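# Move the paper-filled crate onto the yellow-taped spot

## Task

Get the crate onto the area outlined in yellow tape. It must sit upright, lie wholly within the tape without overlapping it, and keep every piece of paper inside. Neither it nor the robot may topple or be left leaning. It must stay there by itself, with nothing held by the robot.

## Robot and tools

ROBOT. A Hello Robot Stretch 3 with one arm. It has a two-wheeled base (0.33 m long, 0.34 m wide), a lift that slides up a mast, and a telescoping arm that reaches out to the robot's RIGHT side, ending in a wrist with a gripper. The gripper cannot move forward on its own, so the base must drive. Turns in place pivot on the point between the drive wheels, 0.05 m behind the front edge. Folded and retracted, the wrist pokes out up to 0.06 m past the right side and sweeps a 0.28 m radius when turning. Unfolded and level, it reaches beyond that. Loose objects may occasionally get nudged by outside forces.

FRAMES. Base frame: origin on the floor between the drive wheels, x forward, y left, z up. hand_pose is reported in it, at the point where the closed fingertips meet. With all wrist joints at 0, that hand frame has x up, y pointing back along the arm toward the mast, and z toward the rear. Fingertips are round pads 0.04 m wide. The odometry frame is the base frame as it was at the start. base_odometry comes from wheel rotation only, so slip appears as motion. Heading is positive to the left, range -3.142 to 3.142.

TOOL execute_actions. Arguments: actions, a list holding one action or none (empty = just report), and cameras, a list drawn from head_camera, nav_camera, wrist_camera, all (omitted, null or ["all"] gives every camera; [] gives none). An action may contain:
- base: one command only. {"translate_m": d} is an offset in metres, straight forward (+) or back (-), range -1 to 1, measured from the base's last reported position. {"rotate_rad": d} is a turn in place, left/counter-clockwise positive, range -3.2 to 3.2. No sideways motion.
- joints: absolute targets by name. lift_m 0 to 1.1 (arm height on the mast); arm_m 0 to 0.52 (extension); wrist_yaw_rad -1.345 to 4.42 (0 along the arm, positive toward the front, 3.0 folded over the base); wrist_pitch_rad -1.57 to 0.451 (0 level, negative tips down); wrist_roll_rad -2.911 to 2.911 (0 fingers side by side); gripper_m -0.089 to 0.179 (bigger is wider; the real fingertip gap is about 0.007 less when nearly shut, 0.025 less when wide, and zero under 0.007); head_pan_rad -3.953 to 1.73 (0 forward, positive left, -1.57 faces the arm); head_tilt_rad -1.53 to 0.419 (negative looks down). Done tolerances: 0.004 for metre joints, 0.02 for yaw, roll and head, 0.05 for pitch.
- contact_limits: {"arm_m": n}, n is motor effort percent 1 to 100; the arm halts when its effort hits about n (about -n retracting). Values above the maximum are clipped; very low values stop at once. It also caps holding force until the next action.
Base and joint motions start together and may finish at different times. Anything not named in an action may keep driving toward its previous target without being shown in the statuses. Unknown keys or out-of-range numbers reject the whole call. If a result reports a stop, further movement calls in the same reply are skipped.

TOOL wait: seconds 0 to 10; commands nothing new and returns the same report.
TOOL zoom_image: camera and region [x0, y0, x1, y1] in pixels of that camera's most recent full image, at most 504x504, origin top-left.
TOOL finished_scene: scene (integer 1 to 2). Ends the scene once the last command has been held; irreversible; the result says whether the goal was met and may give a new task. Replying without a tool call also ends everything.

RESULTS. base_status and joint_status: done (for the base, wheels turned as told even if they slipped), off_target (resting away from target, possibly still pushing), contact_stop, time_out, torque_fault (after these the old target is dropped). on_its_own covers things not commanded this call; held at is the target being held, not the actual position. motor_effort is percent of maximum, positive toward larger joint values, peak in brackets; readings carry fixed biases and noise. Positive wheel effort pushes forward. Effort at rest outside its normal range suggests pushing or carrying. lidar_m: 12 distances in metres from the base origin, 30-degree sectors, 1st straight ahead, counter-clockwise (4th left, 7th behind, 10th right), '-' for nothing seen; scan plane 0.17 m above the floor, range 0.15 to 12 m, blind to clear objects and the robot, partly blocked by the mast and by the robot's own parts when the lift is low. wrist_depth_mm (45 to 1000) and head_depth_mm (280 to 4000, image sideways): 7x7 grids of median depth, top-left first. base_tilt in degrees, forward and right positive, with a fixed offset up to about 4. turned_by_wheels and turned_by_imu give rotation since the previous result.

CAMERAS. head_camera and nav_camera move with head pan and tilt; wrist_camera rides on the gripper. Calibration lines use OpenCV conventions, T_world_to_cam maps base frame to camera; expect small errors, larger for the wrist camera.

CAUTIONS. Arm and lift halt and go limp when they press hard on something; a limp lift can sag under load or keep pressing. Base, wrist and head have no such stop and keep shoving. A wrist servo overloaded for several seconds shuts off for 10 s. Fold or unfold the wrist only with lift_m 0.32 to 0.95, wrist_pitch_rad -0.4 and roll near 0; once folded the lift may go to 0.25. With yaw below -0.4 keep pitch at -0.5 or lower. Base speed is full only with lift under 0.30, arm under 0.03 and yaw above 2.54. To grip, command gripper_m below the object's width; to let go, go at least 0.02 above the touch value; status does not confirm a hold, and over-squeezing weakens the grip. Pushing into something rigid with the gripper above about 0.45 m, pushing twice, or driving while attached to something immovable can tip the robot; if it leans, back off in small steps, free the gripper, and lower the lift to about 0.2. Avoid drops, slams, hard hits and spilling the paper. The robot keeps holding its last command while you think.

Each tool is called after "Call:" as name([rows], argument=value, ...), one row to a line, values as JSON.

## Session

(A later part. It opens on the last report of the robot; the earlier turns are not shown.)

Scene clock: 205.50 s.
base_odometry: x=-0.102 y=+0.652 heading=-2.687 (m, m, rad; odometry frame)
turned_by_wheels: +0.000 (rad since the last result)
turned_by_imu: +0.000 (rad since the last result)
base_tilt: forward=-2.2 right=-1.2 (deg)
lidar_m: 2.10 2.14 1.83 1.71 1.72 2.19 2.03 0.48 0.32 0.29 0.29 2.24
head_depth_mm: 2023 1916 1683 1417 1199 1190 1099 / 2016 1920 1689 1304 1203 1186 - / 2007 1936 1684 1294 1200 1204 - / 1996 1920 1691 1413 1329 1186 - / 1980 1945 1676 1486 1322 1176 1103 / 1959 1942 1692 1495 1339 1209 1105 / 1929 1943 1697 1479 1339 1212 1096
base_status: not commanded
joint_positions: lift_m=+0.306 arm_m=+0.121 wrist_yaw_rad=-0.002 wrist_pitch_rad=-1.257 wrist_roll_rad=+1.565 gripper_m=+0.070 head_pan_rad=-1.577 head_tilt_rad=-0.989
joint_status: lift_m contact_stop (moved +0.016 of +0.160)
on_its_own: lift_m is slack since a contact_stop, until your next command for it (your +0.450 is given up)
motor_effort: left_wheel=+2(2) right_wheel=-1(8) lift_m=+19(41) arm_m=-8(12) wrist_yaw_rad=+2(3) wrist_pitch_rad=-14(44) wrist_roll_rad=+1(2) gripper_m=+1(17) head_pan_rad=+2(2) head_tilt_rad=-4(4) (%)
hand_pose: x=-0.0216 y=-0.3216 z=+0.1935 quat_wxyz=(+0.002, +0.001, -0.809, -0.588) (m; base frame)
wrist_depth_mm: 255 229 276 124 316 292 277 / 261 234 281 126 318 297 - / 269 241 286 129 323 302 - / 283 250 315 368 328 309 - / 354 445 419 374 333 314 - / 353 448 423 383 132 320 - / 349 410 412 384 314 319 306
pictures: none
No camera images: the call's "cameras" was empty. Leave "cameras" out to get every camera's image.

It pulled the crate 5 cm closer. Unload the finger.

Call:
execute_actions([
  {"joints":{"arm_m":0.14,"lift_m":0.3}},
], cameras=[])

Call:
execute_actions([
  {"joints":{"lift_m":0.45}},
], cameras=[])

Call:
execute_actions([
  {"base":{"translate_m":0.25},"joints":{"arm_m":0.36,"wrist_pitch_rad":-1.5,"gripper_m":0.0}},
], cameras=[])

Call:
execute_actions([
  {"joints":{"lift_m":0.24}},
], cameras=["head_camera"])

Scene clock: 211.23 s.
base_odometry: x=-0.102 y=+0.652 heading=-2.687 (m, m, rad; odometry frame)
turned_by_wheels: +0.000 (rad since the last result)
turned_by_imu: +0.000 (rad since the last result)
base_tilt: forward=-2.2 right=-1.2 (deg)
lidar_m: 2.10 2.13 1.83 1.70 1.73 2.19 2.03 0.48 0.32 0.29 0.29 2.25
head_depth_mm: 2029 1929 1678 1422 1204 1187 1098 / 2033 1927 1682 1309 1205 1181 - / 2025 1927 1680 1280 1201 1211 - / 1999 1953 1690 1400 1339 1190 - / 1985 1938 1674 1492 1307 1182 1107 / 1959 1962 1690 1489 1336 1214 1098 / 1937 1960 1687 1493 1338 1208 1105
base_status: not commanded
joint_positions: lift_m=+0.300 arm_m=+0.139 wrist_yaw_rad=-0.002 wrist_pitch_rad=-1.318 wrist_roll_rad=+1.566 gripper_m=+0.070 head_pan_rad=-1.577 head_tilt_rad=-0.989
joint_status: all done
motor_effort: left_wheel=+1(1) right_wheel=-1(2) lift_m=+11(17) arm_m=+8(6) wrist_yaw_rad=+2(2) wrist_pitch_rad=+6(14) wrist_roll_rad=+1(2) gripper_m=-1(3) head_pan_rad=+2(2) head_tilt_rad=-4(5) (%)
hand_pose: x=-0.0216 y=-0.3249 z=+0.1849 quat_wxyz=(+0.002, +0.001, -0.790, -0.613) (m; base frame)
wrist_depth_mm: 224 212 284 116 309 290 - / 229 215 289 119 314 298 - / 237 221 295 347 322 305 - / 244 226 359 353 324 310 - / 359 420 397 363 327 316 - / 356 431 400 368 122 320 - / 351 411 399 374 131 321 313
pictures: none
No camera images: the call's "cameras" was empty. Leave "cameras" out to get every camera's image.

Scene clock: 213.43 s.
base_odometry: x=-0.102 y=+0.652 heading=-2.687 (m, m, rad; odometry frame)
turned_by_wheels: +0.000 (rad since the last result)
turned_by_imu: +0.000 (rad since the last result)
base_tilt: forward=-2.2 right=-1.1 (deg)
lidar_m: 2.10 2.13 1.84 1.70 1.73 2.19 2.03 0.48 0.32 0.29 0.29 2.25
head_depth_mm: 1997 1941 1670 1412 1198 1184 1104 / 2036 1943 1680 1301 1196 - - / 2030 1922 1686 1282 - 1174 - / 1988 1926 1686 1402 1358 1191 - / 1997 1959 1695 1482 1314 1177 1107 / 1961 1940 1689 1488 1338 1209 1114 / 1940 1955 1680 1498 1340 1218 1103
base_status: not commanded
joint_positions: lift_m=+0.450 arm_m=+0.140 wrist_yaw_rad=-0.001 wrist_pitch_rad=-1.304 wrist_roll_rad=+1.567 gripper_m=+0.070 head_pan_rad=-1.577 head_tilt_rad=-0.989
joint_status: all done
motor_effort: left_wheel=+1(2) right_wheel=-2(3) lift_m=+26(40) arm_m=+6(8) wrist_yaw_rad=+1(2) wrist_pitch_rad=+2(11) wrist_roll_rad=+1(2) gripper_m=+0(6) head_pan_rad=+2(3) head_tilt_rad=-4(5) (%)
hand_pose: x=-0.0216 y=-0.3286 z=+0.3346 quat_wxyz=(+0.002, +0.001, -0.795, -0.607) (m; base frame)
wrist_depth_mm: 378 391 359 470 441 420 - / 384 398 363 480 449 436 - / 397 409 372 493 458 444 - / 542 422 551 510 468 453 - / 705 453 572 526 476 465 - / 736 450 569 538 - 462 434 / 744 410 427 410 395 463 435
pictures: none
No camera images: the call's "cameras" was empty. Leave "cameras" out to get every camera's image.

Scene clock: 216.93 s.
base_odometry: x=-0.327 y=+0.543 heading=-2.687 (m, m, rad; odometry frame)
turned_by_wheels: +0.000 (rad since the last result)
turned_by_imu: +0.000 (rad since the last result)
base_tilt: forward=-2.1 right=-1.1 (deg)
lidar_m: 1.85 1.88 1.86 1.73 1.76 2.22 2.28 0.43 0.27 0.29 2.04 1.98
head_depth_mm: 2009 1954 1693 1259 1204 1184 1096 / 1993 1945 1669 1435 1283 - - / 1967 1956 1716 1296 1316 1191 - / 1963 1936 1678 1480 1331 1207 - / 1951 1954 1693 1491 1334 1214 1101 / 1929 1950 1699 1483 1338 1212 1105 / 1919 1952 1691 1497 1347 1218 1103
base_status: done
joint_positions: lift_m=+0.450 arm_m=+0.360 wrist_yaw_rad=-0.001 wrist_pitch_rad=-1.493 wrist_roll_rad=+1.567 gripper_m=+0.000 head_pan_rad=-1.577 head_tilt_rad=-0.989
joint_status: all done
motor_effort: left_wheel=+1(5) right_wheel=-2(4) lift_m=+26(26) arm_m=+6(6) wrist_yaw_rad=+1(2) wrist_pitch_rad=-2(3) wrist_roll_rad=+1(1) gripper_m=-2(81) head_pan_rad=+2(2) head_tilt_rad=-5(5) (%)
hand_pose: x=-0.0215 y=-0.5001 z=+0.3309 quat_wxyz=(+0.001, +0.001, -0.734, -0.679) (m; base frame)
wrist_depth_mm: 507 313 471 469 459 379 256 / 522 307 449 481 470 393 256 / 534 519 425 487 476 348 252 / 544 527 309 319 486 478 - / 556 538 526 516 499 487 - / 568 550 541 - 506 498 487 / 577 565 555 540 522 508 498
pictures: none
No camera images: the call's "cameras" was empty. Leave "cameras" out to get every camera's image.

Scene clock: 219.67 s.
base_odometry: x=-0.327 y=+0.543 heading=-2.687 (m, m, rad; odometry frame)
turned_by_wheels: +0.000 (rad since the last result)
turned_by_imu: +0.000 (rad since the last result)
base_tilt: forward=-2.1 right=-1.1 (deg)
lidar_m: 1.85 1.88 1.86 1.73 1.75 2.23 2.28 0.43 0.27 0.29 2.05 1.99
head_depth_mm: 1999 1936 1668 1275 1210 1184 1098 / 1987 1942 1674 1483 1317 1187 - / 1997 1931 1679 1545 1277 1189 - / 1967 1950 1691 1489 1318 1204 - / 1956 1949 1690 1492 1335 1210 1098 / 1921 1941 1685 1490 1340 1215 1104 / 1916 1969 1681 1490 1342 1204 1109
base_status: not commanded
joint_positions: lift_m=+0.240 arm_m=+0.360 wrist_yaw_rad=-0.001 wrist_pitch_rad=-1.493 wrist_roll_rad=+1.567 gripper_m=+0.000 head_pan_rad=-1.577 head_tilt_rad=-0.989
joint_status: all done
motor_effort: left_wheel=+1(1) right_wheel=-1(3) lift_m=+11(19) arm_m=+6(6) wrist_yaw_rad=+2(2) wrist_pitch_rad=-2(2) wrist_roll_rad=+1(1) gripper_m=-2(2) head_pan_rad=+2(2) head_tilt_rad=-4(4) (%)
hand_pose: x=-0.0215 y=-0.5001 z=+0.1218 quat_wxyz=(+0.001, +0.001, -0.734, -0.679) (m; base frame)
wrist_depth_mm: 182 250 271 266 260 254 244 / 179 244 278 270 263 257 249 / 176 237 283 277 268 261 229 / 169 206 190 138 123 82 69 / - 70 63 61 59 58 56 / - 65 63 62 60 59 57 / 332 318 309 302 294 289 282
pictures: head_camera (sideways: a quarter turn clockwise sets it upright)
camera_calibration (this result's frames):
head_camera: T_world_to_cam=[[-0.0326437, 0.845876, -0.53238, 0.712141], [0.999376, 0.0348308, -0.00593714, 0.00665723], [0.0135211, -0.532241, -0.846485, 1.0602], [0, 0, 0, 1]] pos_world=[0.0022588, -0.0383337, 1.27661]
Images, in order (width x height): head_camera 896x504.

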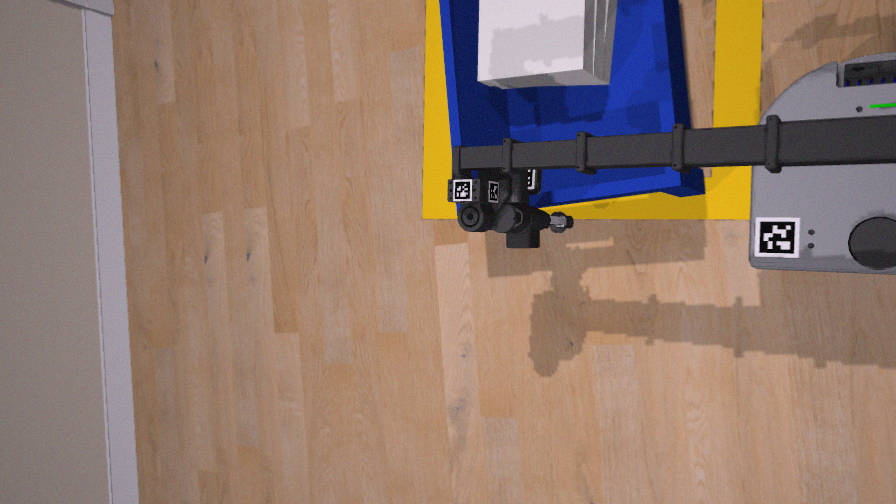

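Call:
execute_actions([
  {"base":{"translate_m":-0.17}},
], cameras=[])

Call:
execute_actions([
  {"base":{"translate_m":0.05},"joints":{"lift_m":0.9}},
], cameras=[])

Call:
execute_actions([
  {"base":{"translate_m":-0.3},"joints":{"arm_m":0.35}},
])

Scene clock: 226.17 s.
base_odometry: x=-0.174 y=+0.617 heading=-2.685 (m, m, rad; odometry frame)
turned_by_wheels: +0.002 (rad since the last result)
turned_by_imu: +0.003 (rad since the last result)
base_tilt: forward=-2.2 right=-1.1 (deg)
lidar_m: 2.02 2.05 1.85 1.71 1.74 2.22 2.11 0.43 0.27 0.26 2.06 2.15
head_depth_mm: 2020 1928 1687 1265 1198 1181 1099 / 1998 1937 1684 1491 1280 1193 - / 1983 1955 1686 1540 1294 1176 - / 1979 1957 1691 1495 1321 1205 - / 1964 1946 1700 1498 1342 1204 1104 / 1941 1944 1693 1500 1336 1208 1105 / 1949 1943 1681 1501 1337 1206 1104
base_status: done
joint_positions: lift_m=+0.240 arm_m=+0.360 wrist_yaw_rad=+0.012 wrist_pitch_rad=-1.493 wrist_roll_rad=+1.534 gripper_m=+0.000 head_pan_rad=-1.577 head_tilt_rad=-0.989
joint_status: not commanded
on_its_own: left_wheel is at rest, and its effort (+25) is outside its rest range (-18 to +18); right_wheel is at rest, and its effort (-61) is outside its rest range (-18 to +18); wrist_yaw_rad is at rest, and its effort (-14) is outside its rest range (-12 to +12)
motor_effort: left_wheel=+25(42) right_wheel=-61(100) lift_m=+13(13) arm_m=+6(6) wrist_yaw_rad=-14(20) wrist_pitch_rad=-2(2) wrist_roll_rad=+12(18) gripper_m=-2(2) head_pan_rad=+3(2) head_tilt_rad=-4(4) (%)
hand_pose: x=-0.0216 y=-0.5002 z=+0.1217 quat_wxyz=(+0.018, +0.016, -0.734, -0.679) (m; base frame)
wrist_depth_mm: 174 237 270 265 257 252 246 / 174 235 277 269 263 257 250 / 172 233 281 277 269 263 256 / 172 217 284 277 266 243 222 / 143 137 131 141 154 144 111 / 93 84 82 79 77 75 73 / - 67 65 63 62 60 59
pictures: none
No camera images: the call's "cameras" was empty. Leave "cameras" out to get every camera's image.

Scene clock: 233.00 s.
base_odometry: x=-0.219 y=+0.595 heading=-2.685 (m, m, rad; odometry frame)
turned_by_wheels: +0.000 (rad since the last result)
turned_by_imu: -0.001 (rad since the last result)
base_tilt: forward=-2.2 right=-1.2 (deg)
lidar_m: 1.97 2.00 1.85 1.72 1.75 2.22 2.16 0.42 0.28 0.40 2.06 2.11
head_depth_mm: - 1868 1685 1266 1219 1185 1100 / - 1849 1688 1488 1332 1176 - / - 1869 1649 1489 1309 1190 - / 1974 1893 1690 1490 1336 1204 - / 1944 1925 1690 1483 1328 1211 1100 / 1954 1959 1691 1486 1331 1212 1108 / 1956 1952 1695 1487 1340 1215 1105
base_status: done
joint_positions: lift_m=+0.900 arm_m=+0.360 wrist_yaw_rad=+0.002 wrist_pitch_rad=-1.495 wrist_roll_rad=+1.565 gripper_m=+0.000 head_pan_rad=-1.577 head_tilt_rad=-0.989
joint_status: all done
motor_effort: left_wheel=+1(25) right_wheel=-1(53) lift_m=+26(31) arm_m=+5(6) wrist_yaw_rad=-2(14) wrist_pitch_rad=-1(2) wrist_roll_rad=+2(12) gripper_m=-2(2) head_pan_rad=+2(2) head_tilt_rad=-6(5) (%)
hand_pose: x=-0.0216 y=-0.4998 z=+0.7809 quat_wxyz=(+0.003, +0.003, -0.733, -0.680) (m; base frame)
wrist_depth_mm: - 978 960 762 887 884 873 / - 996 969 952 903 895 891 / - 997 992 969 937 - - / - - - 977 974 - 911 / - - - 990 963 966 924 / - - - - - 970 950 / - - - - - 1000 974
pictures: none
No camera images: the call's "cameras" was empty. Leave "cameras" out to get every camera's image.

Scene clock: 237.23 s.
base_odometry: x=+0.050 y=+0.728 heading=-2.685 (m, m, rad; odometry frame)
turned_by_wheels: +0.000 (rad since the last result)
turned_by_imu: +0.000 (rad since the last result)
base_tilt: forward=-2.1 right=-1.1 (deg)
lidar_m: 2.27 2.30 1.82 1.69 1.71 2.01 1.86 0.47 0.31 0.29 0.30 2.42
head_depth_mm: - 1890 1678 1478 1198 1189 1097 / - 1859 1683 1296 1201 1169 - / - 1871 1652 1272 1201 1191 - / 2014 1891 1705 1383 1316 1190 - / 1987 1934 1689 1488 1297 1178 1104 / 1965 1957 1686 1489 1337 1200 1101 / 1957 1975 1684 1502 1335 1205 1104
base_status: done
joint_positions: lift_m=+0.900 arm_m=+0.350 wrist_yaw_rad=+0.002 wrist_pitch_rad=-1.495 wrist_roll_rad=+1.565 gripper_m=+0.000 head_pan_rad=-1.577 head_tilt_rad=-0.989
joint_status: all done
motor_effort: left_wheel=+1(2) right_wheel=-2(7) lift_m=+26(26) arm_m=-4(4) wrist_yaw_rad=-2(2) wrist_pitch_rad=-2(2) wrist_roll_rad=+2(2) gripper_m=-1(2) head_pan_rad=+3(2) head_tilt_rad=-5(5) (%)
hand_pose: x=-0.0216 y=-0.4905 z=+0.7809 quat_wxyz=(+0.003, +0.002, -0.733, -0.680) (m; base frame)
wrist_depth_mm: 979 955 938 781 879 890 862 / - 982 957 777 915 899 880 / - - 981 802 939 - - / - - - 962 959 - 923 / - - - 988 964 949 956 / - - - - 997 964 950 / - - - - - - 986
pictures: head_camera (sideways: a quarter turn clockwise sets it upright), nav_camera (sideways: a quarter turn counterclockwise sets it upright), wrist_camera
camera_calibration (this result's frames):
head_camera: T_world_to_cam=[[-0.0326437, 0.845876, -0.53238, 0.712141], [0.999376, 0.0348308, -0.00593715, 0.00665723], [0.0135211, -0.532241, -0.846485, 1.0602], [0, 0, 0, 1]] pos_world=[0.0022588, -0.0383337, 1.27661]
nav_camera: T_world_to_cam=[[-0.0441502, -0.84846, 0.527415, -0.646758], [-0.998985, 0.0422232, -0.0157004, 0.0787988], [-0.00894799, -0.527572, -0.849463, 1.05981], [0, 0, 0, 1]] pos_world=[0.0596474, 0.00704996, 1.24261]
wrist_camera: T_world_to_cam=[[0.0218757, 0.996227, -0.0839832, 0.558551], [0.993771, -0.0124859, 0.110744, -0.0218356], [0.109278, -0.0858826, -0.990294, 0.893446], [0, 0, 0, 1]] pos_world=[-0.0881529, -0.479985, 0.934102]
Images, in order (width x height): head_camera 896x504, nav_camera 672x504, wrist_camera 644x364.

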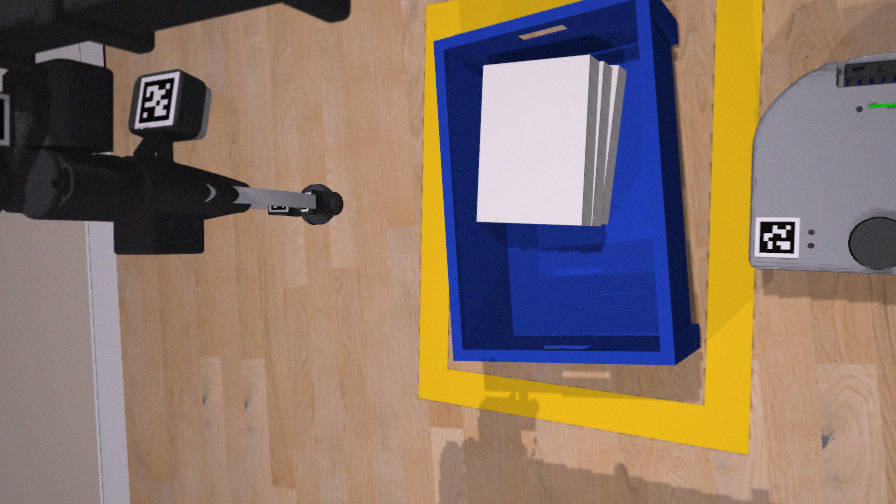

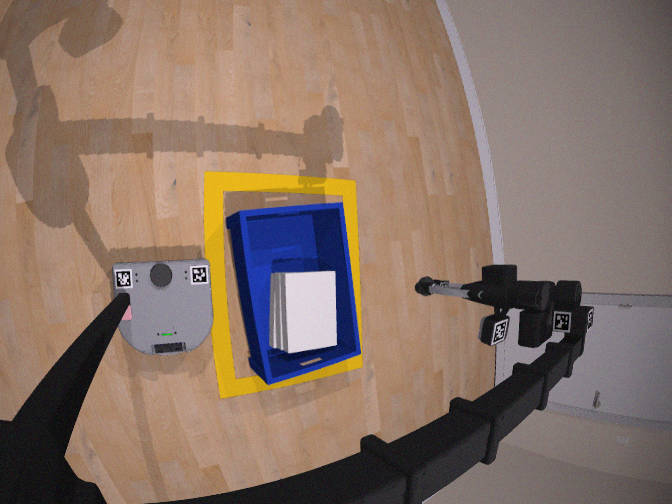

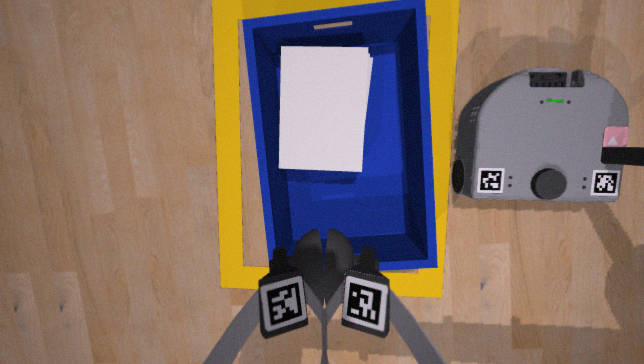

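Call:
execute_actions([
  {"base":{"translate_m":-0.3}},
], cameras=["wrist_camera","head_camera"])

Scene clock: 247.37 s.
base_odometry: x=+0.319 y=+0.860 heading=-2.685 (m, m, rad; odometry frame)
turned_by_wheels: +0.000 (rad since the last result)
turned_by_imu: +0.000 (rad since the last result)
base_tilt: forward=-2.1 right=-1.1 (deg)
lidar_m: 2.56 2.60 1.78 1.65 1.68 1.69 1.57 1.59 0.33 0.32 0.33 0.42
head_depth_mm: - 1883 1673 1486 1326 1201 1098 / - 1858 1676 1481 1330 1199 - / - 1876 1649 1483 1315 1209 - / 2006 1912 1674 1315 1220 1190 - / 2030 1944 1676 1295 1215 1187 1101 / 2004 1939 1691 1408 1289 1181 1099 / 1974 1952 1686 1393 1310 1180 1107
base_status: done
joint_positions: lift_m=+0.900 arm_m=+0.350 wrist_yaw_rad=+0.002 wrist_pitch_rad=-1.495 wrist_roll_rad=+1.565 gripper_m=+0.000 head_pan_rad=-1.577 head_tilt_rad=-0.989
joint_status: not commanded
motor_effort: left_wheel=+1(4) right_wheel=-2(7) lift_m=+26(26) arm_m=-4(4) wrist_yaw_rad=-2(2) wrist_pitch_rad=-1(2) wrist_roll_rad=+2(2) gripper_m=-2(2) head_pan_rad=+2(2) head_tilt_rad=-5(5) (%)
hand_pose: x=-0.0216 y=-0.4905 z=+0.7809 quat_wxyz=(+0.003, +0.002, -0.733, -0.680) (m; base frame)
wrist_depth_mm: 993 971 948 918 909 887 865 / - 991 963 943 932 892 878 / - - 975 963 943 - - / - - 992 826 958 - 911 / - - - 835 976 956 928 / - - - - 992 968 960 / - - - 941 971 987 987
pictures: head_camera (sideways: a quarter turn clockwise sets it upright), wrist_camera
camera_calibration (this result's frames):
head_camera: T_world_to_cam=[[-0.0326437, 0.845876, -0.53238, 0.712141], [0.999376, 0.0348308, -0.00593715, 0.00665723], [0.0135211, -0.532241, -0.846485, 1.0602], [0, 0, 0, 1]] pos_world=[0.0022588, -0.0383337, 1.27661]
wrist_camera: T_world_to_cam=[[0.0218759, 0.996227, -0.0839833, 0.558552], [0.993771, -0.0124861, 0.110744, -0.0218357], [0.109278, -0.0858827, -0.990294, 0.893446], [0, 0, 0, 1]] pos_world=[-0.0881529, -0.479985, 0.934102]
Images, in order (width x height): head_camera 896x504, wrist_camera 644x364.

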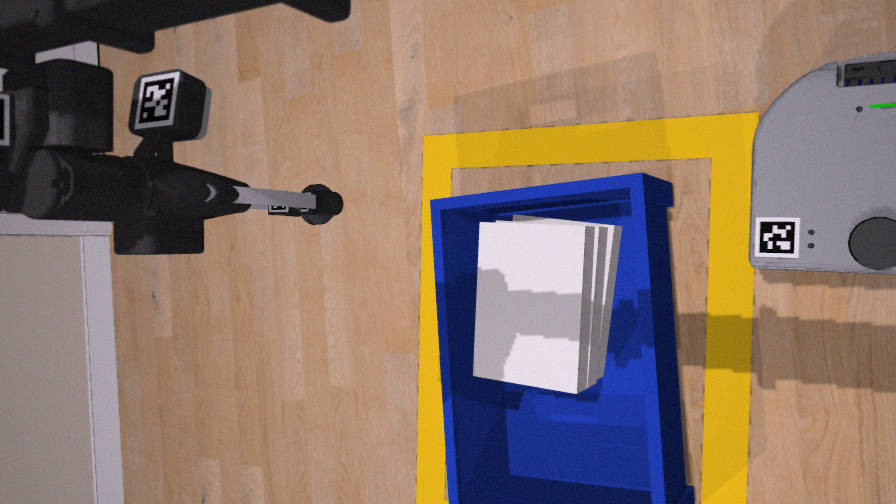

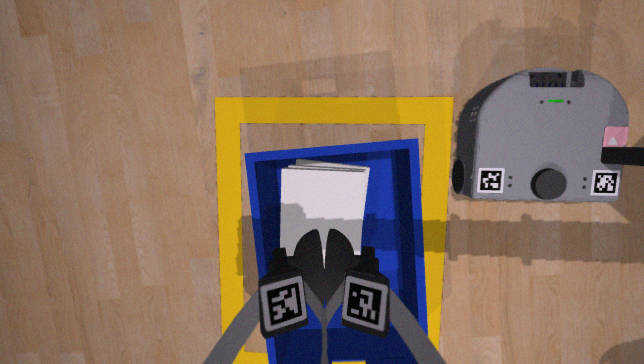

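Looks inside the tape.

Call:
finished_scene(scene=1)

The scene is finished: the task was done.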